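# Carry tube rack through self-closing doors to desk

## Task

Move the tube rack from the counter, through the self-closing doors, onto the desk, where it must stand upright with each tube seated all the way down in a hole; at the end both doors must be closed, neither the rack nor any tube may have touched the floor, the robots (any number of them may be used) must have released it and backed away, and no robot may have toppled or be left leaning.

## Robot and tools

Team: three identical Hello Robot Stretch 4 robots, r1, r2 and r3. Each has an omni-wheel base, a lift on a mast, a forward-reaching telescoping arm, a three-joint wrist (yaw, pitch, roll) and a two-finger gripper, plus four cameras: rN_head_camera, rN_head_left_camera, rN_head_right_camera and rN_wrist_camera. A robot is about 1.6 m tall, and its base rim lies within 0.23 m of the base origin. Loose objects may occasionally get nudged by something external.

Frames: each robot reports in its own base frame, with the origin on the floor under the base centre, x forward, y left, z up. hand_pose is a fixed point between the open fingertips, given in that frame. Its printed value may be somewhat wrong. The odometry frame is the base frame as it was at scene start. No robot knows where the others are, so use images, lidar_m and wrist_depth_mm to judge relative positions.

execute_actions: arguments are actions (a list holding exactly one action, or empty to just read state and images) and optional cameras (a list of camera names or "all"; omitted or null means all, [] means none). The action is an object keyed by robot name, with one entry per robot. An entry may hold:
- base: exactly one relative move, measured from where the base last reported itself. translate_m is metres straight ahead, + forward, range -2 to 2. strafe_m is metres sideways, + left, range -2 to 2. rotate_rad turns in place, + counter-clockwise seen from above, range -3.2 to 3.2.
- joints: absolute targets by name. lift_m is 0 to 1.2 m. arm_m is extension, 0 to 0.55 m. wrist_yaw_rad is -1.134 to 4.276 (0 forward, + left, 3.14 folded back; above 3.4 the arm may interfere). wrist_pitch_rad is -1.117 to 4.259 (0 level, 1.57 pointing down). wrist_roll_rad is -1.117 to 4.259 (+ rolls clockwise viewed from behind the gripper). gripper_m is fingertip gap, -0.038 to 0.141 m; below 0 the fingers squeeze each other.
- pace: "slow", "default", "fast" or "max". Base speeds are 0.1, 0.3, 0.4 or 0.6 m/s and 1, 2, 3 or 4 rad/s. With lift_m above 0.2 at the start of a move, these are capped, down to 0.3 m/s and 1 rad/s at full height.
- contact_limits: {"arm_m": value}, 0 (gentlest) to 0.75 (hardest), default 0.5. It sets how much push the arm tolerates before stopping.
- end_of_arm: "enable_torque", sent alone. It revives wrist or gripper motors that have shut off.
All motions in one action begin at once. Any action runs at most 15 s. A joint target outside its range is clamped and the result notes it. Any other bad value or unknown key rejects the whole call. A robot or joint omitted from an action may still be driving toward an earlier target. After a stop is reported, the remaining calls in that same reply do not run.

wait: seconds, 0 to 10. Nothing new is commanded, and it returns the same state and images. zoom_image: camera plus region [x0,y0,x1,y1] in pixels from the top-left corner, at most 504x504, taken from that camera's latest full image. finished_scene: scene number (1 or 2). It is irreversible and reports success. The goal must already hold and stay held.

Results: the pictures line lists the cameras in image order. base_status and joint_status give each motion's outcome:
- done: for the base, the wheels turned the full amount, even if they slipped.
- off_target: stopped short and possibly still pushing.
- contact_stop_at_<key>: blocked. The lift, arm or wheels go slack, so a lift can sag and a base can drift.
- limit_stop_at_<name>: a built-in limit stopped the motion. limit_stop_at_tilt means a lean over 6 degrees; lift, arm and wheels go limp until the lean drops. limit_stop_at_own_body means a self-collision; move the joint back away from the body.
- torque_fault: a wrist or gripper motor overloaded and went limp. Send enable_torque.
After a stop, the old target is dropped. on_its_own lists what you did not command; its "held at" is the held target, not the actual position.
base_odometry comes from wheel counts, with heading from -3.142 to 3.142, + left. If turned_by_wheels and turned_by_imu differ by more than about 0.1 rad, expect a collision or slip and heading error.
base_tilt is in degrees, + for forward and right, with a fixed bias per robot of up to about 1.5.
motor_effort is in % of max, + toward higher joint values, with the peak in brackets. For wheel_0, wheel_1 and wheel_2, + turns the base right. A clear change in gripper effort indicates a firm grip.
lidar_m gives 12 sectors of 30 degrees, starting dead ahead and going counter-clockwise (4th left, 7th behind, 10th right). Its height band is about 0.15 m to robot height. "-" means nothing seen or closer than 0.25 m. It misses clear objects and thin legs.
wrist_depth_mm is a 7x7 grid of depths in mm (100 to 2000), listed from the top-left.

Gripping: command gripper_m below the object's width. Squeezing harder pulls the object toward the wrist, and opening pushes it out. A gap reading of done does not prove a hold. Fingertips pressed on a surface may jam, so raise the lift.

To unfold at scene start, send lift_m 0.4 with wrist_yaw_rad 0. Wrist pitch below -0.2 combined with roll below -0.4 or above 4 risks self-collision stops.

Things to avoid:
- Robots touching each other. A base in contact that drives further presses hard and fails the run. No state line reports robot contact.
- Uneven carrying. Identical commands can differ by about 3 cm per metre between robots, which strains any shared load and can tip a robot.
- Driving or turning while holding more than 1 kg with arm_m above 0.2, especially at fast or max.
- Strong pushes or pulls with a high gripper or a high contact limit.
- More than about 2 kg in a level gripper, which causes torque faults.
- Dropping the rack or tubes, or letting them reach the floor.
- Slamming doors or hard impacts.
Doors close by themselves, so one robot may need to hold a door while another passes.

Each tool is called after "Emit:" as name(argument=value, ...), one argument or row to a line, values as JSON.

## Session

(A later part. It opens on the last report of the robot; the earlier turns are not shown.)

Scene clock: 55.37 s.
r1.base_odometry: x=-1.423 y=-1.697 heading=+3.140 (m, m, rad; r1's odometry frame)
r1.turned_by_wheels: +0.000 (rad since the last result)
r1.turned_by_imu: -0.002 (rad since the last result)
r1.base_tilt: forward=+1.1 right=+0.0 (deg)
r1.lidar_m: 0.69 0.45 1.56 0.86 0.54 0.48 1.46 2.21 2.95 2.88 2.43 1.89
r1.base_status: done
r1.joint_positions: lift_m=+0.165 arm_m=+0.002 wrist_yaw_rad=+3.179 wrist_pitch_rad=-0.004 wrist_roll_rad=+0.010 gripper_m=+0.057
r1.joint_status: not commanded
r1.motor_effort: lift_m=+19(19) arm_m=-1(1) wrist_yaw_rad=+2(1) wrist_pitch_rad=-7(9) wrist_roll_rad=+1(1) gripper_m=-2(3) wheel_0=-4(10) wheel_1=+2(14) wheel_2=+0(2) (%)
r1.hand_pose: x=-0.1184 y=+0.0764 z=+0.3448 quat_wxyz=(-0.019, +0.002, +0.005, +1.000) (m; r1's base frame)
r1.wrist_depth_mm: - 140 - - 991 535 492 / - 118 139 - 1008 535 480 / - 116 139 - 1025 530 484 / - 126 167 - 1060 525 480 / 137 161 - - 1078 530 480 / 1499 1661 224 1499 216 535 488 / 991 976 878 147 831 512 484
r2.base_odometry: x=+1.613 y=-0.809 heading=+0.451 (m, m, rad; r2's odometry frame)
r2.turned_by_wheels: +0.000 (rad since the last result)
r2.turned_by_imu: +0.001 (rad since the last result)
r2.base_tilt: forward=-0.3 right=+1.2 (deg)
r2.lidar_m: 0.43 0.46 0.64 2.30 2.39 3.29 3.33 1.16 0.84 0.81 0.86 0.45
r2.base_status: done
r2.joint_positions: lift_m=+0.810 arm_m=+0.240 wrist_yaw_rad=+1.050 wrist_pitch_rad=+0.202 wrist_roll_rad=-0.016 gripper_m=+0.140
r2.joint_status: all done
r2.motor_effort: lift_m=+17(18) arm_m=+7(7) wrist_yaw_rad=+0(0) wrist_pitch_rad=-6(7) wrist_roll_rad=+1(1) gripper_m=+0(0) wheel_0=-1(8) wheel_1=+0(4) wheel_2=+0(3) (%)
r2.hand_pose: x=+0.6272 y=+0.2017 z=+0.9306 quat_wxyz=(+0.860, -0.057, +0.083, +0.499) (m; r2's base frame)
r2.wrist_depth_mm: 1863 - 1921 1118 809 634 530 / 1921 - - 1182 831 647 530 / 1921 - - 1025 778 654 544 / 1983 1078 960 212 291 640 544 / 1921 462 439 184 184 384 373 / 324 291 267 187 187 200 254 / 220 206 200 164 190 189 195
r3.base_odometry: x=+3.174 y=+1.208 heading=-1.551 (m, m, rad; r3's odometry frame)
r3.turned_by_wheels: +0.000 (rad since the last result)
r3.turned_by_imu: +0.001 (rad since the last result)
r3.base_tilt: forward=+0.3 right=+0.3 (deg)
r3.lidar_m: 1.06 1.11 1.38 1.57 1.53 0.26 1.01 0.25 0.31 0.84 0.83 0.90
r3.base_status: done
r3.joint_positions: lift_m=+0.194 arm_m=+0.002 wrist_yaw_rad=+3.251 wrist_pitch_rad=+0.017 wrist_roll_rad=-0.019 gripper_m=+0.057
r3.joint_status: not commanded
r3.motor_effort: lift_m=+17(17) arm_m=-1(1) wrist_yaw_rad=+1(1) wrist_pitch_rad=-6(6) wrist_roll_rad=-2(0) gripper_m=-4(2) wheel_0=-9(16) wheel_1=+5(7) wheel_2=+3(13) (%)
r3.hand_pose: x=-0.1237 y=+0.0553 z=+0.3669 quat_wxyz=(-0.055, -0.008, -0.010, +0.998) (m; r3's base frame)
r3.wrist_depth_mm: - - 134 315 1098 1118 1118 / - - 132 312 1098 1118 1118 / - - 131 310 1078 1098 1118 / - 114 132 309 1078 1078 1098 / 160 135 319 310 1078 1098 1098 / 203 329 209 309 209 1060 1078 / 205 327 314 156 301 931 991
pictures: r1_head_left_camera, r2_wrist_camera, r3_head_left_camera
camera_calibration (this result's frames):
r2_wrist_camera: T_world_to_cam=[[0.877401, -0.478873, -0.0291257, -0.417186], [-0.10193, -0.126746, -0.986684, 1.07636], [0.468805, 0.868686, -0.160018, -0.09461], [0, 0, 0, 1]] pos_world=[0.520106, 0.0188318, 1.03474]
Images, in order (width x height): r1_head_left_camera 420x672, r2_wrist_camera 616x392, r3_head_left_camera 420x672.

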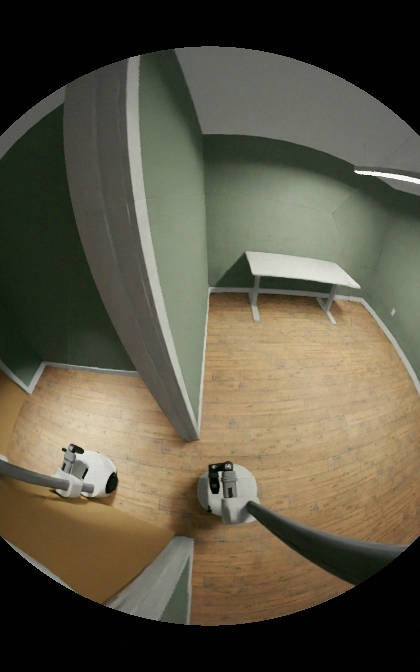

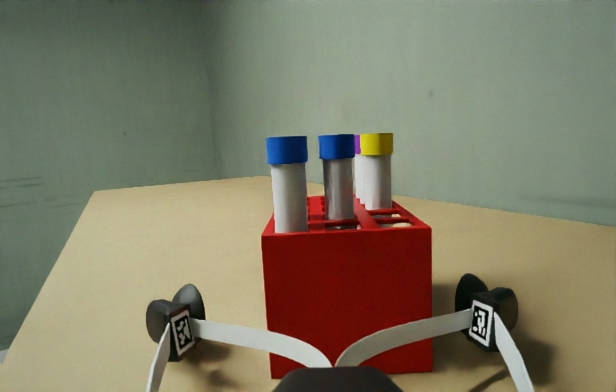

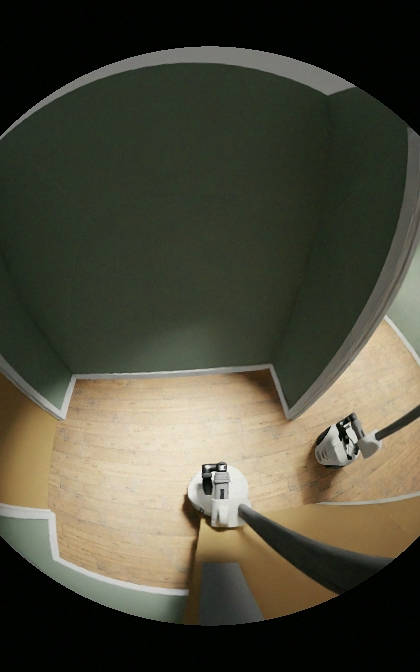

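Emit:
execute_actions(
  actions=[
    {"r2":{"joints":{"gripper_m":0.02,"lift_m":0.816}},"r1":{"base":{"strafe_m":0.4},"pace":"slow"}},
  ],
  cameras=["r2_wrist_camera"],
)

Emit:
execute_actions(
  actions=[
    {"r2":{"joints":{"lift_m":0.87},"pace":"slow"},"r3":{"base":{"translate_m":0.3},"pace":"slow"}},
  ],
  cameras=["r2_wrist_camera"],
)

Emit:
execute_actions(
  actions=[
    {"r2":{"joints":{"arm_m":0.05},"base":{"translate_m":-0.5},"pace":"slow"},"r3":{"base":{"strafe_m":0.7},"pace":"slow"},"r1":{"base":{"strafe_m":0.4},"pace":"slow"}},
  ],
  cameras=["r1_head_left_camera","r3_head_left_camera"],
)

Scene clock: 64.40 s.
r1.base_odometry: x=-1.424 y=-2.097 heading=+3.140 (m, m, rad; r1's odometry frame)
r1.turned_by_wheels: +0.000 (rad since the last result)
r1.turned_by_imu: -0.002 (rad since the last result)
r1.base_tilt: forward=+1.1 right=+0.0 (deg)
r1.lidar_m: 0.40 1.11 0.53 0.46 0.41 0.33 0.33 0.44 3.18 3.27 2.47 0.41
r1.base_status: done
r1.joint_positions: lift_m=+0.165 arm_m=+0.002 wrist_yaw_rad=+3.179 wrist_pitch_rad=-0.004 wrist_roll_rad=+0.010 gripper_m=+0.057
r1.joint_status: not commanded
r1.motor_effort: lift_m=+19(19) arm_m=-1(1) wrist_yaw_rad=+2(2) wrist_pitch_rad=-6(7) wrist_roll_rad=+1(1) gripper_m=-2(3) wheel_0=-6(14) wheel_1=+5(8) wheel_2=+0(1) (%)
r1.hand_pose: x=-0.1184 y=+0.0764 z=+0.3448 quat_wxyz=(-0.019, +0.002, +0.005, +1.000) (m; r1's base frame)
r1.wrist_depth_mm: - 139 488 473 445 418 402 / - 117 139 469 445 421 399 / - 116 138 469 442 418 402 / - 126 167 462 439 421 399 / 137 161 521 466 436 418 402 / 1499 1464 224 462 215 413 397 / 991 976 480 147 433 407 397
r2.base_odometry: x=+1.613 y=-0.809 heading=+0.451 (m, m, rad; r2's odometry frame)
r2.turned_by_wheels: +0.000 (rad since the last result)
r2.turned_by_imu: +0.001 (rad since the last result)
r2.base_tilt: forward=-0.3 right=+1.2 (deg)
r2.lidar_m: 0.43 0.46 0.65 2.29 2.40 3.31 3.34 1.17 0.85 0.82 0.86 0.44
r2.base_status: not commanded
r2.joint_positions: lift_m=+0.816 arm_m=+0.240 wrist_yaw_rad=+1.050 wrist_pitch_rad=+0.202 wrist_roll_rad=-0.016 gripper_m=+0.021
r2.joint_status: all done
r2.motor_effort: lift_m=+25(23) arm_m=+7(7) wrist_yaw_rad=+0(0) wrist_pitch_rad=-5(9) wrist_roll_rad=+1(0) gripper_m=-24(25) wheel_0=-1(1) wheel_1=+0(0) wheel_2=+0(0) (%)
r2.hand_pose: x=+0.6272 y=+0.2017 z=+0.9361 quat_wxyz=(+0.861, -0.057, +0.083, +0.499) (m; r2's base frame)
r2.wrist_depth_mm: 1863 - 1983 1160 809 640 525 / 1921 - - 1205 831 640 535 / 1921 - - 1042 820 668 539 / 1921 1118 976 203 683 654 554 / 1921 480 415 172 170 404 392 / 343 307 186 174 171 272 267 / 231 202 180 174 174 187 194
r3.base_odometry: x=+3.174 y=+1.208 heading=-1.551 (m, m, rad; r3's odometry frame)
r3.turned_by_wheels: +0.000 (rad since the last result)
r3.turned_by_imu: +0.000 (rad since the last result)
r3.base_tilt: forward=+0.2 right=+0.3 (deg)
r3.lidar_m: 1.09 1.09 1.39 1.56 1.56 0.25 1.00 0.25 0.30 0.46 0.46 0.89
r3.base_status: not commanded
r3.joint_positions: lift_m=+0.194 arm_m=+0.002 wrist_yaw_rad=+3.251 wrist_pitch_rad=+0.017 wrist_roll_rad=-0.019 gripper_m=+0.057
r3.joint_status: not commanded
r3.motor_effort: lift_m=+17(17) arm_m=+0(0) wrist_yaw_rad=+1(1) wrist_pitch_rad=-6(6) wrist_roll_rad=-2(1) gripper_m=-5(4) wheel_0=-9(9) wheel_1=+4(4) wheel_2=+3(3) (%)
r3.hand_pose: x=-0.1237 y=+0.0553 z=+0.3669 quat_wxyz=(-0.055, -0.008, -0.010, +0.998) (m; r3's base frame)
r3.wrist_depth_mm: - - 134 317 1098 1118 1098 / - - 132 314 1078 1118 1118 / - - 131 309 1078 1098 1118 / - 114 132 307 1078 1098 1098 / 160 135 319 312 1078 1078 1098 / 203 330 208 309 209 1098 1078 / 205 329 315 156 301 917 976
pictures: r2_wrist_camera
camera_calibration (this result's frames):
r2_wrist_camera: T_world_to_cam=[[0.877404, -0.478868, -0.0291179, -0.417041], [-0.101742, -0.126416, -0.986746, 1.08167], [0.46884, 0.868737, -0.159639, -0.0941402], [0, 0, 0, 1]] pos_world=[0.5201, 0.0188158, 1.04016]
Images, in order (width x height): r2_wrist_camera 616x392.

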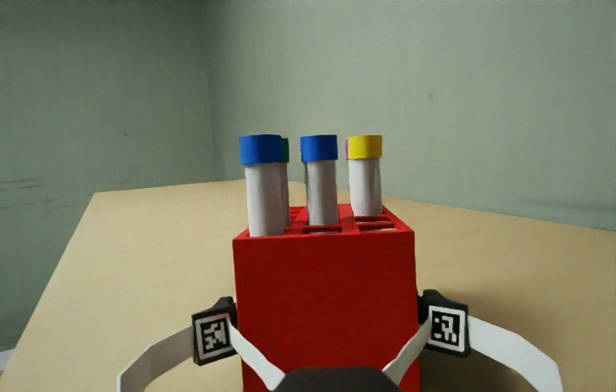

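Scene clock: 68.70 s.
r1.base_odometry: x=-1.424 y=-2.097 heading=+3.140 (m, m, rad; r1's odometry frame)
r1.turned_by_wheels: +0.000 (rad since the last result)
r1.turned_by_imu: -0.001 (rad since the last result)
r1.base_tilt: forward=+1.1 right=+0.0 (deg)
r1.lidar_m: 0.40 1.10 0.46 0.39 0.29 0.27 0.28 0.43 3.21 3.26 2.47 0.41
r1.base_status: not commanded
r1.joint_positions: lift_m=+0.165 arm_m=+0.002 wrist_yaw_rad=+3.179 wrist_pitch_rad=-0.004 wrist_roll_rad=+0.010 gripper_m=+0.057
r1.joint_status: not commanded
r1.motor_effort: lift_m=+19(19) arm_m=-1(1) wrist_yaw_rad=+2(3) wrist_pitch_rad=-7(6) wrist_roll_rad=+1(1) gripper_m=-2(2) wheel_0=-6(6) wheel_1=+5(5) wheel_2=+0(0) (%)
r1.hand_pose: x=-0.1184 y=+0.0764 z=+0.3448 quat_wxyz=(-0.019, +0.002, +0.005, +1.000) (m; r1's base frame)
r1.wrist_depth_mm: - 140 469 421 364 324 296 / - 117 139 427 368 324 293 / - 116 138 421 364 322 294 / - 126 167 421 364 320 290 / 137 161 492 415 364 320 293 / 1537 1499 224 421 215 320 293 / 976 960 473 147 355 310 291
r2.base_odometry: x=+1.613 y=-0.809 heading=+0.451 (m, m, rad; r2's odometry frame)
r2.turned_by_wheels: +0.000 (rad since the last result)
r2.turned_by_imu: +0.001 (rad since the last result)
r2.base_tilt: forward=-0.3 right=+1.2 (deg)
r2.lidar_m: 0.42 0.46 0.65 2.29 2.40 3.30 3.31 1.17 0.85 0.81 0.84 0.45
r2.base_status: not commanded
r2.joint_positions: lift_m=+0.870 arm_m=+0.240 wrist_yaw_rad=+1.050 wrist_pitch_rad=+0.203 wrist_roll_rad=-0.016 gripper_m=+0.021
r2.joint_status: all done
r2.motor_effort: lift_m=+26(28) arm_m=+7(7) wrist_yaw_rad=+0(0) wrist_pitch_rad=-10(11) wrist_roll_rad=+2(2) gripper_m=-27(25) wheel_0=-1(1) wheel_1=+0(0) wheel_2=+0(0) (%)
r2.hand_pose: x=+0.6271 y=+0.2016 z=+0.9896 quat_wxyz=(+0.860, -0.058, +0.084, +0.499) (m; r2's base frame)
r2.wrist_depth_mm: 1863 - 1983 1138 820 634 525 / 1921 - - 1205 854 654 530 / 1921 - - 1042 831 654 535 / 1921 - 1366 206 809 676 549 / 1921 683 591 174 171 569 539 / 1921 433 186 174 172 384 379 / 1863 290 179 175 172 266 287
r3.base_odometry: x=+3.180 y=+0.909 heading=-1.550 (m, m, rad; r3's odometry frame)
r3.turned_by_wheels: +0.001 (rad since the last result)
r3.turned_by_imu: +0.000 (rad since the last result)
r3.base_tilt: forward=+0.3 right=+0.3 (deg)
r3.lidar_m: 0.78 0.80 1.02 1.54 1.65 1.41 0.25 0.25 0.46 0.48 0.68 0.84
r3.base_status: done
r3.joint_positions: lift_m=+0.194 arm_m=+0.002 wrist_yaw_rad=+3.251 wrist_pitch_rad=+0.017 wrist_roll_rad=-0.019 gripper_m=+0.057
r3.joint_status: not commanded
r3.motor_effort: lift_m=+17(16) arm_m=+0(1) wrist_yaw_rad=+1(1) wrist_pitch_rad=-6(6) wrist_roll_rad=+0(1) gripper_m=-4(4) wheel_0=+4(8) wheel_1=+6(2) wheel_2=-2(7) (%)
r3.hand_pose: x=-0.1237 y=+0.0553 z=+0.3669 quat_wxyz=(-0.055, -0.008, -0.010, +0.998) (m; r3's base frame)
r3.wrist_depth_mm: - - 134 1397 1397 1397 1397 / - - 132 1366 1366 1397 1397 / - - 131 1366 1397 1366 1430 / - 113 132 1397 1397 1397 1430 / 160 135 336 1336 1397 1366 1397 / 202 399 209 1281 209 1336 1366 / 204 399 329 156 931 917 976
pictures: r2_wrist_camera
camera_calibration (this result's frames):
r2_wrist_camera: T_world_to_cam=[[0.87738, -0.47891, -0.0291525, -0.415425], [-0.102562, -0.127848, -0.986476, 1.13494], [0.468706, 0.868505, -0.161289, -0.0837458], [0, 0, 0, 1]] pos_world=[0.52014, 0.0188828, 1.09398]
Images, in order (width x height): r2_wrist_camera 616x392.

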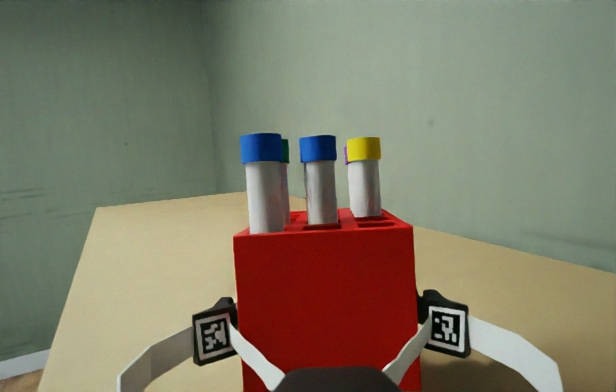

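Scene clock: 76.83 s.
r1.base_odometry: x=-1.425 y=-2.496 heading=+3.140 (m, m, rad; r1's odometry frame)
r1.turned_by_wheels: +0.000 (rad since the last result)
r1.turned_by_imu: +0.332 (rad since the last result)
r1.base_tilt: forward=+1.2 right=+0.0 (deg)
r1.lidar_m: 1.15 0.93 0.92 0.26 0.25 - 0.25 0.31 3.55 3.62 0.58 0.86
r1.base_status: done
r1.joint_positions: lift_m=+0.165 arm_m=+0.002 wrist_yaw_rad=+3.179 wrist_pitch_rad=-0.004 wrist_roll_rad=+0.010 gripper_m=+0.057
r1.joint_status: not commanded
r1.motor_effort: lift_m=+19(19) arm_m=-1(1) wrist_yaw_rad=+2(2) wrist_pitch_rad=-9(6) wrist_roll_rad=+1(1) gripper_m=-2(2) wheel_0=-15(25) wheel_1=+5(15) wheel_2=+11(13) (%)
r1.hand_pose: x=-0.1184 y=+0.0764 z=+0.3448 quat_wxyz=(-0.019, +0.002, +0.005, +1.000) (m; r1's base frame)
r1.wrist_depth_mm: - 139 342 307 264 231 210 / - 118 139 309 264 232 210 / - 116 138 307 263 230 209 / - 126 167 307 262 230 211 / 137 162 355 306 262 231 209 / 1366 449 223 304 216 230 208 / 917 445 343 147 255 222 208
r2.base_odometry: x=+1.163 y=-1.026 heading=+0.451 (m, m, rad; r2's odometry frame)
r2.turned_by_wheels: +0.000 (rad since the last result)
r2.turned_by_imu: +0.002 (rad since the last result)
r2.base_tilt: forward=-0.3 right=+1.2 (deg)
r2.lidar_m: 0.92 0.42 1.39 2.29 2.40 3.28 3.18 1.14 0.85 0.81 0.84 0.95
r2.base_status: done
r2.joint_positions: lift_m=+0.870 arm_m=+0.051 wrist_yaw_rad=+1.050 wrist_pitch_rad=+0.204 wrist_roll_rad=-0.016 gripper_m=+0.021
r2.joint_status: all done
r2.motor_effort: lift_m=+25(26) arm_m=-6(6) wrist_yaw_rad=+0(0) wrist_pitch_rad=-10(10) wrist_roll_rad=+1(1) gripper_m=-30(29) wheel_0=-2(1) wheel_1=-3(5) wheel_2=+2(2) (%)
r2.hand_pose: x=+0.4385 y=+0.2016 z=+0.9895 quat_wxyz=(+0.860, -0.058, +0.084, +0.499) (m; r2's base frame)
r2.wrist_depth_mm: 1921 - - - 1808 1366 1138 / 1921 - - - 1863 1430 1160 / 1863 - - - 1863 1430 1182 / 1983 - - 207 976 1078 1042 / 1983 - - 174 171 750 609 / 1921 - 186 175 172 723 634 / 1983 1808 179 174 173 741 609
r3.base_odometry: x=+3.879 y=+0.923 heading=-1.550 (m, m, rad; r3's odometry frame)
r3.turned_by_wheels: +0.000 (rad since the last result)
r3.turned_by_imu: +0.002 (rad since the last result)
r3.base_tilt: forward=+0.3 right=+0.3 (deg)
r3.lidar_m: 0.68 0.70 0.88 0.84 0.92 1.16 1.35 1.35 0.74 0.96 1.16 0.77
r3.base_status: done
r3.joint_positions: lift_m=+0.194 arm_m=+0.002 wrist_yaw_rad=+3.251 wrist_pitch_rad=+0.017 wrist_roll_rad=-0.019 gripper_m=+0.057
r3.joint_status: not commanded
r3.motor_effort: lift_m=+17(17) arm_m=-1(0) wrist_yaw_rad=+1(1) wrist_pitch_rad=-6(6) wrist_roll_rad=-2(2) gripper_m=-4(5) wheel_0=-6(15) wheel_1=+4(7) wheel_2=+3(8) (%)
r3.hand_pose: x=-0.1237 y=+0.0553 z=+0.3669 quat_wxyz=(-0.055, -0.008, -0.010, +0.998) (m; r3's base frame)
r3.wrist_depth_mm: - - 134 1464 1499 1464 1078 / - - 132 1464 1464 1499 1078 / - - 131 1464 1464 1499 1098 / - 114 132 1464 1464 1464 1118 / 160 135 1430 1464 1464 1464 1098 / 203 1430 208 1430 209 1366 1118 / 204 1042 960 156 946 917 976
pictures: r1_head_left_camera, r3_head_left_camera
Images, in order (width x height): r1_head_left_camera 420x672, r3_head_left_camera 420x672.

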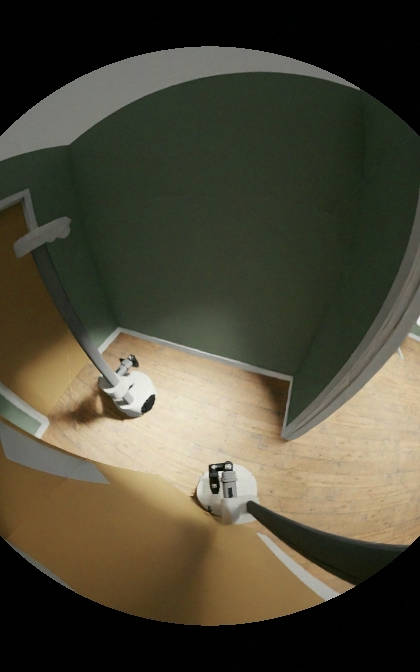

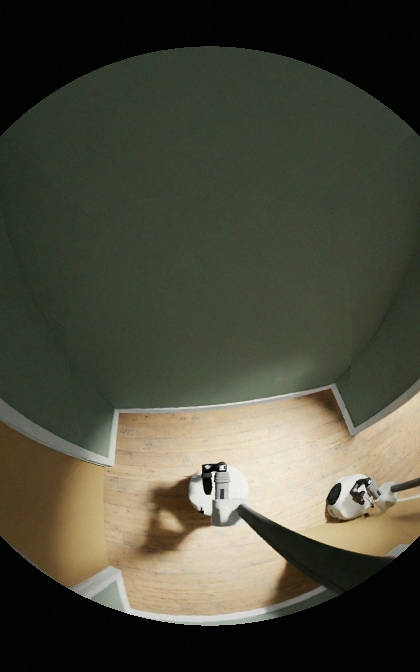

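Emit:
execute_actions(
  actions=[
    {"r2":{"joints":{"gripper_m":0.0},"pace":"slow"},"r3":{"base":{"translate_m":-0.15}},"r1":{"base":{"translate_m":-0.2},"pace":"slow"}},
  ],
  cameras=[],
)

Emit:
execute_actions(
  actions=[
    {"r2":{"joints":{"wrist_yaw_rad":0},"base":{"rotate_rad":-1.57},"pace":"slow"},"r3":{"base":{"rotate_rad":0.07}},"r1":{"base":{"rotate_rad":-0.35},"pace":"slow"}},
  ],
  cameras=[],
)

Emit:
execute_actions(
  actions=[
    {"r3":{"base":{"strafe_m":0.5}},"r1":{"base":{"strafe_m":0.3},"pace":"slow"}},
  ],
  cameras=["r1_head_left_camera","r3_head_left_camera","r2_head_left_camera","r2_wrist_camera"],
)

Scene clock: 83.60 s.
r1.base_odometry: x=-1.279 y=-2.496 heading=-3.108 (m, m, rad; r1's odometry frame)
r1.turned_by_wheels: +0.035 (rad since the last result)
r1.turned_by_imu: +0.048 (rad since the last result)
r1.base_tilt: forward=+1.1 right=+0.0 (deg)
r1.lidar_m: 1.25 0.95 0.96 0.36 0.25 - 0.25 0.25 3.53 3.13 0.68 0.90
r1.base_status: translate_m contact_stop (by the wheels' count: -0.146 of -0.200)
r1.joint_positions: lift_m=+0.165 arm_m=+0.002 wrist_yaw_rad=+3.180 wrist_pitch_rad=-0.004 wrist_roll_rad=+0.010 gripper_m=+0.057
r1.joint_status: not commanded
r1.on_its_own: the wheels are slack since a contact_stop
r1.motor_effort: lift_m=+19(19) arm_m=-1(1) wrist_yaw_rad=+2(0) wrist_pitch_rad=-6(7) wrist_roll_rad=+1(0) gripper_m=-1(2) wheel_0=+0(29) wheel_1=+0(36) wheel_2=+0(35) (%)
r1.hand_pose: x=-0.1185 y=+0.0764 z=+0.3448 quat_wxyz=(-0.019, +0.002, +0.005, +1.000) (m; r1's base frame)
r1.wrist_depth_mm: - 139 320 304 283 263 245 / - 118 139 303 282 259 248 / - 116 138 303 281 260 244 / - 126 167 303 281 259 246 / 137 162 325 300 279 259 245 / 387 359 224 300 216 256 243 / 387 357 319 147 274 252 244
r2.base_odometry: x=+1.163 y=-1.026 heading=+0.451 (m, m, rad; r2's odometry frame)
r2.turned_by_wheels: +0.000 (rad since the last result)
r2.turned_by_imu: +0.001 (rad since the last result)
r2.base_tilt: forward=-0.4 right=+1.2 (deg)
r2.lidar_m: 0.91 0.43 1.37 2.31 2.41 3.28 3.19 1.17 0.84 0.81 0.86 0.96
r2.base_status: not commanded
r2.joint_positions: lift_m=+0.870 arm_m=+0.051 wrist_yaw_rad=+1.050 wrist_pitch_rad=+0.204 wrist_roll_rad=-0.016 gripper_m=+0.001
r2.joint_status: all done
r2.motor_effort: lift_m=+25(25) arm_m=-7(6) wrist_yaw_rad=+0(0) wrist_pitch_rad=-10(11) wrist_roll_rad=+2(2) gripper_m=-30(30) wheel_0=-2(2) wheel_1=-3(3) wheel_2=+3(2) (%)
r2.hand_pose: x=+0.4385 y=+0.2016 z=+0.9895 quat_wxyz=(+0.860, -0.058, +0.084, +0.499) (m; r2's base frame)
r2.wrist_depth_mm: 1921 - - - 1756 1397 1160 / 1863 - - - 1808 1430 1160 / 1921 - - - 1808 1430 1205 / 1983 - - 202 976 1098 1025 / 1921 - - 167 165 759 615 / 1983 - 189 168 166 723 627 / 1983 164 175 169 167 750 609
r3.base_odometry: x=+3.876 y=+1.073 heading=-1.551 (m, m, rad; r3's odometry frame)
r3.turned_by_wheels: -0.001 (rad since the last result)
r3.turned_by_imu: +0.000 (rad since the last result)
r3.base_tilt: forward=+0.3 right=+0.3 (deg)
r3.lidar_m: 0.84 0.86 0.88 0.89 0.92 1.06 1.20 0.84 0.84 0.96 1.38 0.92
r3.base_status: done
r3.joint_positions: lift_m=+0.194 arm_m=+0.002 wrist_yaw_rad=+3.251 wrist_pitch_rad=+0.017 wrist_roll_rad=-0.019 gripper_m=+0.057
r3.joint_status: not commanded
r3.motor_effort: lift_m=+17(17) arm_m=+0(1) wrist_yaw_rad=+1(1) wrist_pitch_rad=-6(6) wrist_roll_rad=-1(0) gripper_m=-3(4) wheel_0=-6(10) wheel_1=-4(9) wheel_2=+3(11) (%)
r3.hand_pose: x=-0.1237 y=+0.0553 z=+0.3669 quat_wxyz=(-0.055, -0.008, -0.010, +0.998) (m; r3's base frame)
r3.wrist_depth_mm: - - 134 1336 1336 1336 1042 / - - 132 1336 1308 1336 1060 / - - 131 1308 1336 1336 1078 / - 113 132 1308 1308 1336 1078 / 160 135 1281 1281 1308 1308 1078 / 203 1281 209 1281 210 1308 1078 / 205 1042 960 156 931 904 960
pictures: none
No camera images: the call's "cameras" was empty. Leave "cameras" out to get every camera's image.

not run: a stop came earlier in this reply.

not run: a stop came earlier in this reply.

Emit:
execute_actions(
  actions=[
    {"r2":{"joints":{"wrist_yaw_rad":0},"base":{"rotate_rad":-1.57},"pace":"slow"},"r3":{"base":{"rotate_rad":0.07}},"r1":{"base":{"rotate_rad":-0.45},"pace":"slow"}},
  ],
  cameras=[],
)

Emit:
execute_actions(
  actions=[
    {"r3":{"base":{"strafe_m":0.5}},"r1":{"base":{"strafe_m":0.3},"pace":"slow"}},
  ],
  cameras=["r1_head_left_camera","r3_head_left_camera","r2_head_left_camera","r2_wrist_camera"],
)

Scene clock: 88.60 s.
r1.base_odometry: x=-1.279 y=-2.496 heading=+2.726 (m, m, rad; r1's odometry frame)
r1.turned_by_wheels: -0.449 (rad since the last result)
r1.turned_by_imu: -0.452 (rad since the last result)
r1.base_tilt: forward=+1.1 right=+0.0 (deg)
r1.lidar_m: 1.17 1.29 0.94 0.98 0.32 0.25 - 0.25 0.25 3.53 2.91 0.69
r1.base_status: done
r1.joint_positions: lift_m=+0.165 arm_m=+0.002 wrist_yaw_rad=+3.180 wrist_pitch_rad=-0.004 wrist_roll_rad=+0.010 gripper_m=+0.057
r1.joint_status: not commanded
r1.motor_effort: lift_m=+19(19) arm_m=-1(1) wrist_yaw_rad=+2(2) wrist_pitch_rad=-7(8) wrist_roll_rad=+1(1) gripper_m=-2(1) wheel_0=+5(5) wheel_1=+3(13) wheel_2=+10(23) (%)
r1.hand_pose: x=-0.1185 y=+0.0764 z=+0.3448 quat_wxyz=(-0.019, +0.002, +0.005, +1.000) (m; r1's base frame)
r1.wrist_depth_mm: - 139 327 336 343 353 359 / - 118 139 334 342 349 355 / - 116 138 330 342 349 355 / - 126 167 330 340 345 355 / 137 162 324 330 334 347 351 / 309 312 224 329 216 342 351 / 304 310 317 147 329 340 347
r2.base_odometry: x=+1.163 y=-1.026 heading=-1.119 (m, m, rad; r2's odometry frame)
r2.turned_by_wheels: -1.570 (rad since the last result)
r2.turned_by_imu: -1.568 (rad since the last result)
r2.base_tilt: forward=-0.3 right=+1.2 (deg)
r2.lidar_m: 0.45 0.86 0.95 0.92 0.99 1.41 2.28 2.39 3.22 3.09 1.13 0.84
r2.base_status: done
r2.joint_positions: lift_m=+0.870 arm_m=+0.051 wrist_yaw_rad=+0.000 wrist_pitch_rad=+0.204 wrist_roll_rad=-0.016 gripper_m=+0.001
r2.joint_status: all done
r2.motor_effort: lift_m=+25(25) arm_m=-7(7) wrist_yaw_rad=+0(6) wrist_pitch_rad=-12(11) wrist_roll_rad=+1(0) gripper_m=-31(30) wheel_0=+1(3) wheel_1=+0(4) wheel_2=+2(8) (%)
r2.hand_pose: x=+0.5046 y=-0.0874 z=+0.9895 quat_wxyz=(+0.995, -0.008, +0.102, +0.001) (m; r2's base frame)
r2.wrist_depth_mm: 525 521 521 517 512 512 504 / 544 539 530 525 530 525 521 / 554 554 544 535 535 530 535 / 564 559 554 201 544 539 544 / 574 580 569 168 165 564 559 / 597 591 190 169 167 569 564 / 609 164 175 169 167 585 574
r3.base_odometry: x=+3.876 y=+1.073 heading=-1.482 (m, m, rad; r3's odometry frame)
r3.turned_by_wheels: +0.069 (rad since the last result)
r3.turned_by_imu: +0.070 (rad since the last result)
r3.base_tilt: forward=+0.3 right=+0.3 (deg)
r3.lidar_m: 0.82 0.86 0.87 0.89 0.93 1.13 1.20 0.84 0.89 0.94 1.29 0.89
r3.base_status: done
r3.joint_positions: lift_m=+0.194 arm_m=+0.002 wrist_yaw_rad=+3.251 wrist_pitch_rad=+0.017 wrist_roll_rad=-0.019 gripper_m=+0.057
r3.joint_status: not commanded
r3.motor_effort: lift_m=+17(17) arm_m=+0(0) wrist_yaw_rad=+1(1) wrist_pitch_rad=-6(6) wrist_roll_rad=+0(0) gripper_m=-3(4) wheel_0=-6(9) wheel_1=-4(11) wheel_2=-5(4) (%)
r3.hand_pose: x=-0.1237 y=+0.0553 z=+0.3669 quat_wxyz=(-0.055, -0.008, -0.010, +0.998) (m; r3's base frame)
r3.wrist_depth_mm: - - 134 1308 1281 1308 1160 / - - 132 1308 1308 1281 1160 / - - 131 1281 1308 1281 1182 / - 113 132 1308 1308 1281 1182 / 160 135 1308 1281 1281 1281 1182 / 203 1336 209 1281 209 1255 1182 / 204 1042 960 155 946 904 991
pictures: none
No camera images: the call's "cameras" was empty. Leave "cameras" out to get every camera's image.

Scene clock: 92.73 s.
r1.base_odometry: x=-1.400 y=-2.770 heading=+2.726 (m, m, rad; r1's odometry frame)
r1.turned_by_wheels: +0.000 (rad since the last result)
r1.turned_by_imu: -0.002 (rad since the last result)
r1.base_tilt: forward=+1.0 right=+0.0 (deg)
r1.lidar_m: 1.22 1.30 1.13 1.20 0.30 0.25 - 0.25 0.25 3.83 0.88 0.84
r1.base_status: done
r1.joint_positions: lift_m=+0.165 arm_m=+0.002 wrist_yaw_rad=+3.180 wrist_pitch_rad=-0.004 wrist_roll_rad=+0.010 gripper_m=+0.057
r1.joint_status: not commanded
r1.motor_effort: lift_m=+19(19) arm_m=-1(1) wrist_yaw_rad=+2(2) wrist_pitch_rad=-7(9) wrist_roll_rad=+1(1) gripper_m=-4(3) wheel_0=-8(11) wheel_1=+4(5) wheel_2=+1(7) (%)
r1.hand_pose: x=-0.1185 y=+0.0764 z=+0.3448 quat_wxyz=(-0.019, +0.002, +0.005, +1.000) (m; r1's base frame)
r1.wrist_depth_mm: - 139 325 330 332 334 931 / - 117 139 327 330 334 946 / - 116 138 327 329 332 917 / - 126 167 324 327 332 917 / 138 162 320 322 329 329 917 / 314 317 224 324 216 327 904 / 314 314 317 147 324 327 891
r2.base_odometry: x=+1.163 y=-1.026 heading=-1.119 (m, m, rad; r2's odometry frame)
r2.turned_by_wheels: +0.000 (rad since the last result)
r2.turned_by_imu: +0.001 (rad since the last result)
r2.base_tilt: forward=-0.3 right=+1.2 (deg)
r2.lidar_m: 0.45 0.85 0.97 0.92 0.98 1.38 2.30 2.39 3.22 3.07 1.15 0.84
r2.base_status: not commanded
r2.joint_positions: lift_m=+0.870 arm_m=+0.051 wrist_yaw_rad=+0.000 wrist_pitch_rad=+0.204 wrist_roll_rad=-0.016 gripper_m=+0.001
r2.joint_status: not commanded
r2.motor_effort: lift_m=+25(26) arm_m=-6(7) wrist_yaw_rad=+0(0) wrist_pitch_rad=-10(12) wrist_roll_rad=+2(0) gripper_m=-30(29) wheel_0=+1(1) wheel_1=+0(0) wheel_2=+2(2) (%)
r2.hand_pose: x=+0.5046 y=-0.0874 z=+0.9895 quat_wxyz=(+0.995, -0.008, +0.102, +0.001) (m; r2's base frame)
r2.wrist_depth_mm: 530 530 521 521 512 512 508 / 544 535 535 530 530 521 512 / 559 544 544 539 535 530 530 / 564 559 559 201 539 539 549 / 585 574 569 168 165 559 559 / 591 591 190 169 167 559 564 / 615 164 175 169 167 585 569
r3.base_odometry: x=+4.374 y=+1.117 heading=-1.482 (m, m, rad; r3's odometry frame)
r3.turned_by_wheels: +0.000 (rad since the last result)
r3.turned_by_imu: +0.002 (rad since the last result)
r3.base_tilt: forward=+0.3 right=+0.3 (deg)
r3.lidar_m: 0.81 0.48 0.42 0.38 0.39 0.57 1.11 1.24 1.13 1.16 1.26 0.86
r3.base_status: done
r3.joint_positions: lift_m=+0.194 arm_m=+0.002 wrist_yaw_rad=+3.251 wrist_pitch_rad=+0.017 wrist_roll_rad=-0.019 gripper_m=+0.057
r3.joint_status: not commanded
r3.motor_effort: lift_m=+17(17) arm_m=-1(0) wrist_yaw_rad=+1(1) wrist_pitch_rad=-6(6) wrist_roll_rad=+0(0) gripper_m=-2(3) wheel_0=-4(11) wheel_1=+3(12) wheel_2=+0(1) (%)
r3.hand_pose: x=-0.1237 y=+0.0553 z=+0.3669 quat_wxyz=(-0.055, -0.008, -0.010, +0.998) (m; r3's base frame)
r3.wrist_depth_mm: - - 134 1336 1281 768 530 / - - 132 1308 1336 788 535 / - - 131 1336 1308 788 535 / - 113 132 1308 1308 788 544 / 160 135 1336 1336 1308 778 544 / 203 1336 209 1336 209 778 549 / 205 1042 960 156 931 661 559
pictures: r1_head_left_camera, r2_head_left_camera, r2_wrist_camera, r3_head_left_camera
camera_calibration (this result's frames):
r2_wrist_camera: T_world_to_cam=[[0.0211173, -0.999352, -0.0291462, -0.0597614], [-0.162072, 0.0253453, -0.986453, 1.12879], [0.986553, 0.025555, -0.161432, -0.110157], [0, 0, 0, 1]] pos_world=[0.292883, -0.085517, 1.09397]
Images, in order (width x height): r1_head_left_camera 420x672, r2_head_left_camera 420x672, r2_wrist_camera 616x392, r3_head_left_camera 420x672.

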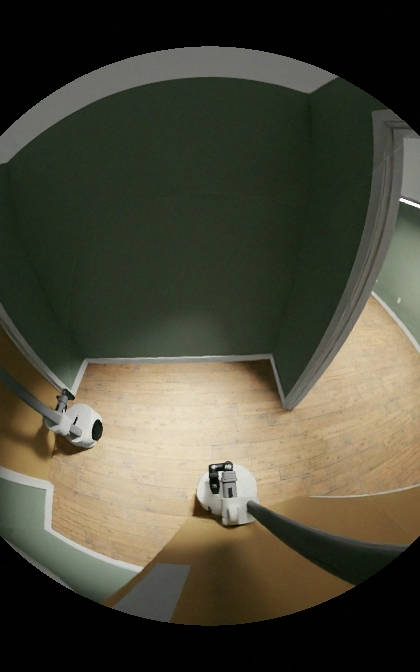

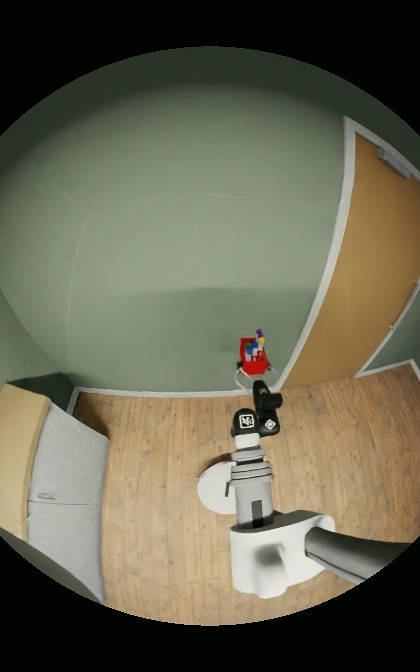

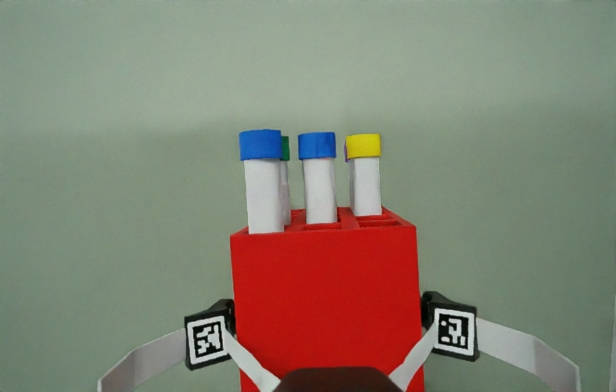

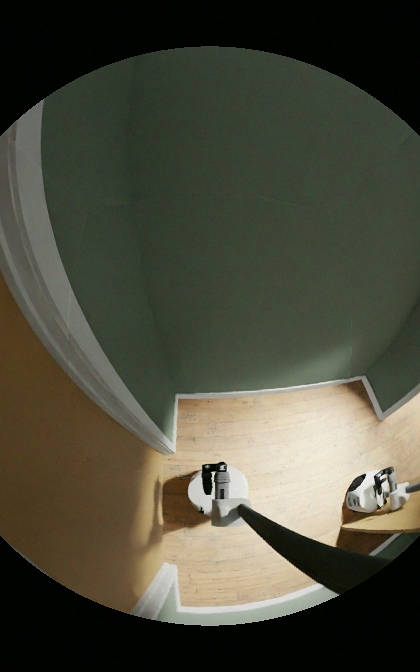

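Emit:
execute_actions(
  actions=[
    {"r3":{"base":{"strafe_m":0.76},"pace":"slow"},"r1":{"base":{"strafe_m":0.15},"pace":"slow"},"r2":{"base":{"rotate_rad":-0.06},"pace":"slow"}},
  ],
  cameras=[],
)

Emit:
execute_actions(
  actions=[
    {"r3":{"base":{"translate_m":-0.2},"pace":"slow"},"r1":{"base":{"translate_m":-0.2},"pace":"slow"}},
  ],
  cameras=[],
)

Emit:
execute_actions(
  actions=[
    {"r3":{"base":{"strafe_m":0.3},"pace":"slow"}},
  ],
  cameras=["r1_head_left_camera","r3_head_left_camera","r2_head_left_camera"],
)

Scene clock: 101.00 s.
r1.base_odometry: x=-1.461 y=-2.907 heading=+2.726 (m, m, rad; r1's odometry frame)
r1.turned_by_wheels: +0.000 (rad since the last result)
r1.turned_by_imu: -0.003 (rad since the last result)
r1.base_tilt: forward=+1.1 right=+0.0 (deg)
r1.lidar_m: 1.23 1.30 1.22 1.25 1.13 0.25 0.85 0.25 0.27 0.68 0.96 1.02
r1.base_status: done
r1.joint_positions: lift_m=+0.165 arm_m=+0.002 wrist_yaw_rad=+3.180 wrist_pitch_rad=-0.004 wrist_roll_rad=+0.010 gripper_m=+0.057
r1.joint_status: not commanded
r1.motor_effort: lift_m=+19(19) arm_m=-1(1) wrist_yaw_rad=+1(2) wrist_pitch_rad=-7(5) wrist_roll_rad=+1(1) gripper_m=-3(3) wheel_0=-8(11) wheel_1=+4(3) wheel_2=+0(1) (%)
r1.hand_pose: x=-0.1185 y=+0.0764 z=+0.3448 quat_wxyz=(-0.019, +0.002, +0.005, +1.000) (m; r1's base frame)
r1.wrist_depth_mm: - 140 325 330 917 946 946 / - 118 139 327 946 904 917 / - 115 138 329 931 917 931 / - 126 167 325 931 917 917 / 138 161 320 324 931 917 917 / 315 317 224 320 215 917 931 / 314 314 315 147 320 891 891
r2.base_odometry: x=+1.163 y=-1.026 heading=-1.179 (m, m, rad; r2's odometry frame)
r2.turned_by_wheels: -0.060 (rad since the last result)
r2.turned_by_imu: -0.059 (rad since the last result)
r2.base_tilt: forward=-0.3 right=+1.2 (deg)
r2.lidar_m: 0.43 0.83 0.97 0.92 0.94 1.33 2.29 2.34 3.12 3.11 1.22 0.85
r2.base_status: done
r2.joint_positions: lift_m=+0.870 arm_m=+0.051 wrist_yaw_rad=+0.000 wrist_pitch_rad=+0.204 wrist_roll_rad=-0.016 gripper_m=+0.001
r2.joint_status: not commanded
r2.motor_effort: lift_m=+25(25) arm_m=-7(7) wrist_yaw_rad=+0(0) wrist_pitch_rad=-10(11) wrist_roll_rad=+2(1) gripper_m=-30(31) wheel_0=+1(1) wheel_1=+1(2) wheel_2=+1(6) (%)
r2.hand_pose: x=+0.5046 y=-0.0874 z=+0.9895 quat_wxyz=(+0.995, -0.008, +0.102, +0.001) (m; r2's base frame)
r2.wrist_depth_mm: 517 525 521 521 525 535 535 / 525 525 530 539 539 544 544 / 539 544 544 544 549 559 554 / 544 554 554 200 559 559 569 / 554 564 559 168 165 574 585 / 569 574 190 168 167 585 591 / 585 164 174 169 167 597 597
r3.base_odometry: x=+4.607 y=+1.138 heading=-1.477 (m, m, rad; r3's odometry frame)
r3.turned_by_wheels: +0.005 (rad since the last result)
r3.turned_by_imu: -0.007 (rad since the last result)
r3.base_tilt: forward=+0.3 right=+0.3 (deg)
r3.lidar_m: 0.61 0.29 0.25 - 0.25 0.25 0.66 1.29 1.22 1.23 1.24 0.85
r3.base_status: strafe_m contact_stop (by the wheels' count: +0.234 of +0.760)
r3.joint_positions: lift_m=+0.194 arm_m=+0.002 wrist_yaw_rad=+3.251 wrist_pitch_rad=+0.017 wrist_roll_rad=-0.019 gripper_m=+0.057
r3.joint_status: not commanded
r3.on_its_own: the wheels are slack since a contact_stop
r3.motor_effort: lift_m=+17(17) arm_m=-1(0) wrist_yaw_rad=+1(3) wrist_pitch_rad=-6(6) wrist_roll_rad=-1(2) gripper_m=-5(4) wheel_0=+0(32) wheel_1=+0(36) wheel_2=+0(5) (%)
r3.hand_pose: x=-0.1237 y=+0.0553 z=+0.3669 quat_wxyz=(-0.055, -0.008, -0.010, +0.998) (m; r3's base frame)
r3.wrist_depth_mm: - - 134 1366 627 293 211 / - - 132 1366 640 298 213 / - - 131 820 661 303 216 / - 113 132 1336 676 307 219 / 138 135 1336 1308 683 309 220 / 203 1336 208 1308 210 312 220 / 205 1042 960 156 603 250 220
pictures: none
No camera images: the call's "cameras" was empty. Leave "cameras" out to get every camera's image.

not run: a stop came earlier in this reply.

not run: a stop came earlier in this reply.

Emit:
execute_actions(
  actions=[
    {"r3":{"base":{"translate_m":0.07},"pace":"slow"},"r1":{"base":{"translate_m":-0.2},"pace":"slow"},"r2":{"base":{"rotate_rad":0.04},"pace":"slow"}},
  ],
  cameras=["r3_head_left_camera"],
)

Emit:
execute_actions(
  actions=[
    {"r3":{"base":{"strafe_m":0.6},"pace":"slow"}},
  ],
  cameras=["r1_head_left_camera","r3_head_left_camera","r2_head_left_camera"],
)

Scene clock: 105.97 s.
r1.base_odometry: x=-1.378 y=-2.946 heading=+2.738 (m, m, rad; r1's odometry frame)
r1.turned_by_wheels: +0.012 (rad since the last result)
r1.turned_by_imu: +0.056 (rad since the last result)
r1.base_tilt: forward=+1.1 right=+0.0 (deg)
r1.lidar_m: 1.30 1.38 1.25 1.47 0.99 0.25 0.77 0.25 0.27 0.65 1.02 1.14
r1.base_status: translate_m contact_stop (by the wheels' count: -0.092 of -0.200)
r1.joint_positions: lift_m=+0.165 arm_m=+0.002 wrist_yaw_rad=+3.180 wrist_pitch_rad=-0.004 wrist_roll_rad=+0.010 gripper_m=+0.057
r1.joint_status: not commanded
r1.on_its_own: the wheels are slack since a contact_stop
r1.motor_effort: lift_m=+19(19) arm_m=-1(1) wrist_yaw_rad=+2(0) wrist_pitch_rad=-8(7) wrist_roll_rad=+1(1) gripper_m=-2(2) wheel_0=+0(27) wheel_1=+0(33) wheel_2=+0(33) (%)
r1.hand_pose: x=-0.1185 y=+0.0764 z=+0.3448 quat_wxyz=(-0.019, +0.002, +0.005, +1.000) (m; r1's base frame)
r1.wrist_depth_mm: - 139 325 329 854 854 842 / - 118 139 329 854 866 820 / - 116 138 327 842 854 831 / - 126 167 327 842 831 831 / 138 161 319 327 854 842 820 / 314 317 223 322 216 831 831 / 309 312 314 147 325 809 809
r2.base_odometry: x=+1.163 y=-1.026 heading=-1.139 (m, m, rad; r2's odometry frame)
r2.turned_by_wheels: +0.040 (rad since the last result)
r2.turned_by_imu: +0.040 (rad since the last result)
r2.base_tilt: forward=-0.3 right=+1.2 (deg)
r2.lidar_m: 0.46 0.85 0.95 0.92 0.99 1.36 2.30 2.38 3.21 3.09 1.19 0.85
r2.base_status: done
r2.joint_positions: lift_m=+0.870 arm_m=+0.051 wrist_yaw_rad=+0.000 wrist_pitch_rad=+0.204 wrist_roll_rad=-0.016 gripper_m=+0.001
r2.joint_status: not commanded
r2.motor_effort: lift_m=+25(26) arm_m=-7(6) wrist_yaw_rad=+0(0) wrist_pitch_rad=-10(11) wrist_roll_rad=+1(1) gripper_m=-31(28) wheel_0=+0(5) wheel_1=-1(1) wheel_2=+0(3) (%)
r2.hand_pose: x=+0.5046 y=-0.0874 z=+0.9895 quat_wxyz=(+0.995, -0.008, +0.102, +0.001) (m; r2's base frame)
r2.wrist_depth_mm: 525 521 521 517 525 517 521 / 535 535 535 525 535 530 530 / 549 549 544 539 535 539 539 / 559 564 559 201 549 549 554 / 569 569 559 168 166 564 564 / 585 585 190 169 167 564 580 / 603 164 175 169 167 591 585
r3.base_odometry: x=+4.613 y=+1.069 heading=-1.477 (m, m, rad; r3's odometry frame)
r3.turned_by_wheels: +0.000 (rad since the last result)
r3.turned_by_imu: +0.000 (rad since the last result)
r3.base_tilt: forward=+0.4 right=+0.4 (deg)
r3.lidar_m: 0.65 0.25 0.25 - 0.25 0.27 0.63 1.34 1.23 1.27 1.16 0.78
r3.base_status: done
r3.joint_positions: lift_m=+0.194 arm_m=+0.002 wrist_yaw_rad=+3.251 wrist_pitch_rad=+0.017 wrist_roll_rad=-0.019 gripper_m=+0.057
r3.joint_status: not commanded
r3.motor_effort: lift_m=+17(17) arm_m=+0(0) wrist_yaw_rad=+1(2) wrist_pitch_rad=-6(6) wrist_roll_rad=-2(0) gripper_m=-4(3) wheel_0=+6(8) wheel_1=+5(8) wheel_2=-5(9) (%)
r3.hand_pose: x=-0.1237 y=+0.0553 z=+0.3669 quat_wxyz=(-0.055, -0.008, -0.010, +0.998) (m; r3's base frame)
r3.wrist_depth_mm: - - 134 1430 640 303 216 / - - 132 1397 661 309 221 / - - 132 891 676 314 224 / - 113 132 1430 699 317 225 / 138 135 1430 1397 707 320 227 / 203 1397 209 1366 209 322 227 / 205 1042 976 156 621 257 227
pictures: r3_head_left_camera
Images, in order (width x height): r3_head_left_camera 420x672.

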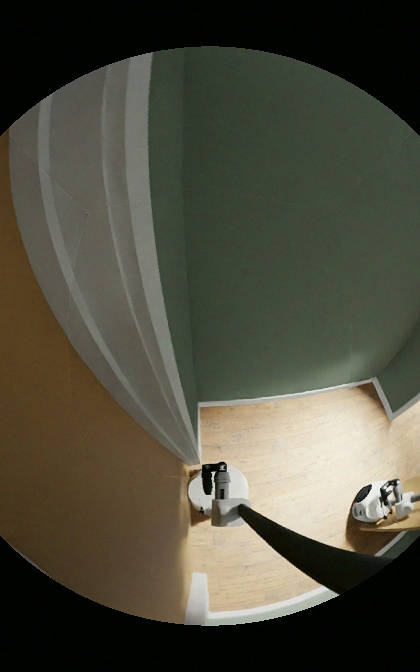

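not run: a stop came earlier in this reply.

Emit:
execute_actions(
  actions=[
    {"r3":{"base":{"strafe_m":0.6},"pace":"slow"},"r1":{"base":{"translate_m":0.01},"pace":"slow"}},
  ],
  cameras=["r1_head_left_camera","r3_head_left_camera","r2_head_left_camera"],
)

Scene clock: 108.63 s.
r1.base_odometry: x=-1.387 y=-2.943 heading=+2.738 (m, m, rad; r1's odometry frame)
r1.turned_by_wheels: +0.001 (rad since the last result)
r1.turned_by_imu: -0.001 (rad since the last result)
r1.base_tilt: forward=+1.1 right=+0.0 (deg)
r1.lidar_m: 1.29 1.38 1.24 1.48 1.02 0.25 0.78 0.25 0.27 0.67 1.00 1.12
r1.base_status: done
r1.joint_positions: lift_m=+0.165 arm_m=+0.002 wrist_yaw_rad=+3.180 wrist_pitch_rad=-0.004 wrist_roll_rad=+0.010 gripper_m=+0.057
r1.joint_status: not commanded
r1.motor_effort: lift_m=+19(18) arm_m=+0(1) wrist_yaw_rad=+2(1) wrist_pitch_rad=-8(7) wrist_roll_rad=+1(0) gripper_m=-2(2) wheel_0=+5(6) wheel_1=+5(4) wheel_2=-3(8) (%)
r1.hand_pose: x=-0.1185 y=+0.0764 z=+0.3448 quat_wxyz=(-0.019, +0.002, +0.005, +1.000) (m; r1's base frame)
r1.wrist_depth_mm: - 139 325 330 878 866 842 / - 118 139 329 866 866 842 / - 116 138 327 866 866 831 / - 126 167 324 854 854 831 / 137 162 320 322 854 854 831 / 314 317 224 322 216 854 831 / 310 312 317 147 322 820 820
r2.base_odometry: x=+1.163 y=-1.026 heading=-1.139 (m, m, rad; r2's odometry frame)
r2.turned_by_wheels: +0.000 (rad since the last result)
r2.turned_by_imu: +0.000 (rad since the last result)
r2.base_tilt: forward=-0.4 right=+1.2 (deg)
r2.lidar_m: 0.45 0.84 0.96 0.93 1.00 1.36 2.30 2.39 3.22 3.10 1.19 0.84
r2.base_status: not commanded
r2.joint_positions: lift_m=+0.870 arm_m=+0.051 wrist_yaw_rad=+0.000 wrist_pitch_rad=+0.204 wrist_roll_rad=-0.016 gripper_m=+0.001
r2.joint_status: not commanded
r2.motor_effort: lift_m=+26(25) arm_m=-7(7) wrist_yaw_rad=+0(0) wrist_pitch_rad=-11(10) wrist_roll_rad=+3(0) gripper_m=-29(31) wheel_0=+0(0) wheel_1=-1(1) wheel_2=+0(1) (%)
r2.hand_pose: x=+0.5046 y=-0.0874 z=+0.9895 quat_wxyz=(+0.995, -0.008, +0.102, +0.001) (m; r2's base frame)
r2.wrist_depth_mm: 525 530 525 521 521 517 517 / 535 535 535 535 530 521 525 / 549 544 544 539 539 539 539 / 564 559 554 202 549 559 554 / 569 569 564 167 166 564 564 / 585 580 191 169 167 580 574 / 603 164 175 169 167 591 585
r3.base_odometry: x=+4.622 y=+1.073 heading=-1.462 (m, m, rad; r3's odometry frame)
r3.turned_by_wheels: +0.015 (rad since the last result)
r3.turned_by_imu: +0.000 (rad since the last result)
r3.base_tilt: forward=+0.3 right=+0.4 (deg)
r3.lidar_m: 0.61 0.25 0.25 - 0.25 0.26 0.66 1.35 1.24 1.28 1.13 0.79
r3.base_status: strafe_m contact_stop (by the wheels' count: +0.009 of +0.600)
r3.joint_positions: lift_m=+0.194 arm_m=+0.002 wrist_yaw_rad=+3.251 wrist_pitch_rad=+0.017 wrist_roll_rad=-0.019 gripper_m=+0.057
r3.joint_status: not commanded
r3.on_its_own: the wheels are slack since a contact_stop
r3.motor_effort: lift_m=+17(17) arm_m=+0(1) wrist_yaw_rad=+1(1) wrist_pitch_rad=-6(6) wrist_roll_rad=-1(1) gripper_m=-4(4) wheel_0=+0(27) wheel_1=+0(36) wheel_2=+0(4) (%)
r3.hand_pose: x=-0.1237 y=+0.0553 z=+0.3669 quat_wxyz=(-0.055, -0.008, -0.010, +0.998) (m; r3's base frame)
r3.wrist_depth_mm: - - 134 1430 627 294 211 / - - 131 1430 640 300 213 / - - 131 891 661 303 216 / - 114 132 1430 683 307 219 / 138 135 1397 1397 691 310 220 / 203 1397 209 1397 209 312 220 / 205 1078 960 156 603 250 220
pictures: r1_head_left_camera, r2_head_left_camera, r3_head_left_camera
Images, in order (width x height): r1_head_left_camera 420x672, r2_head_left_camera 420x672, r3_head_left_camera 420x672.

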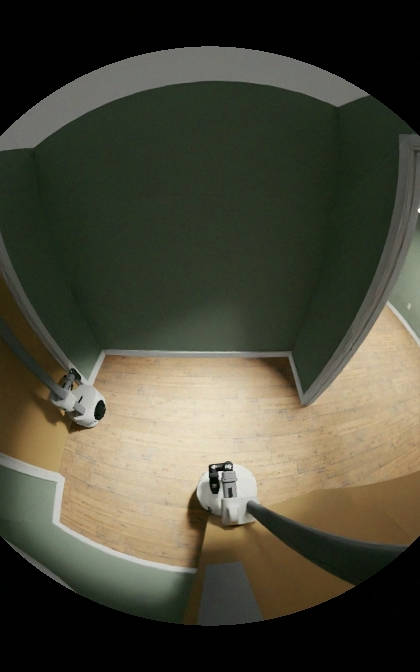

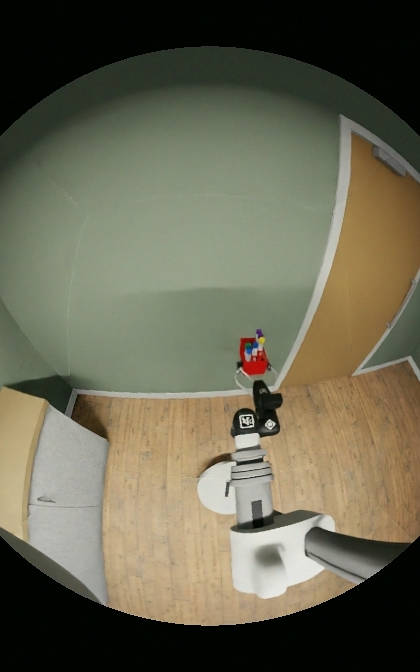

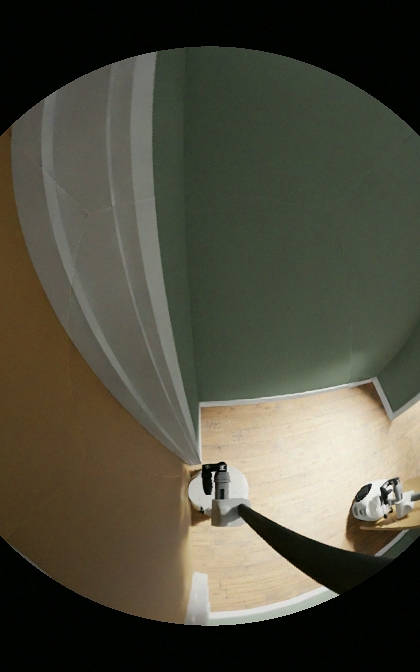

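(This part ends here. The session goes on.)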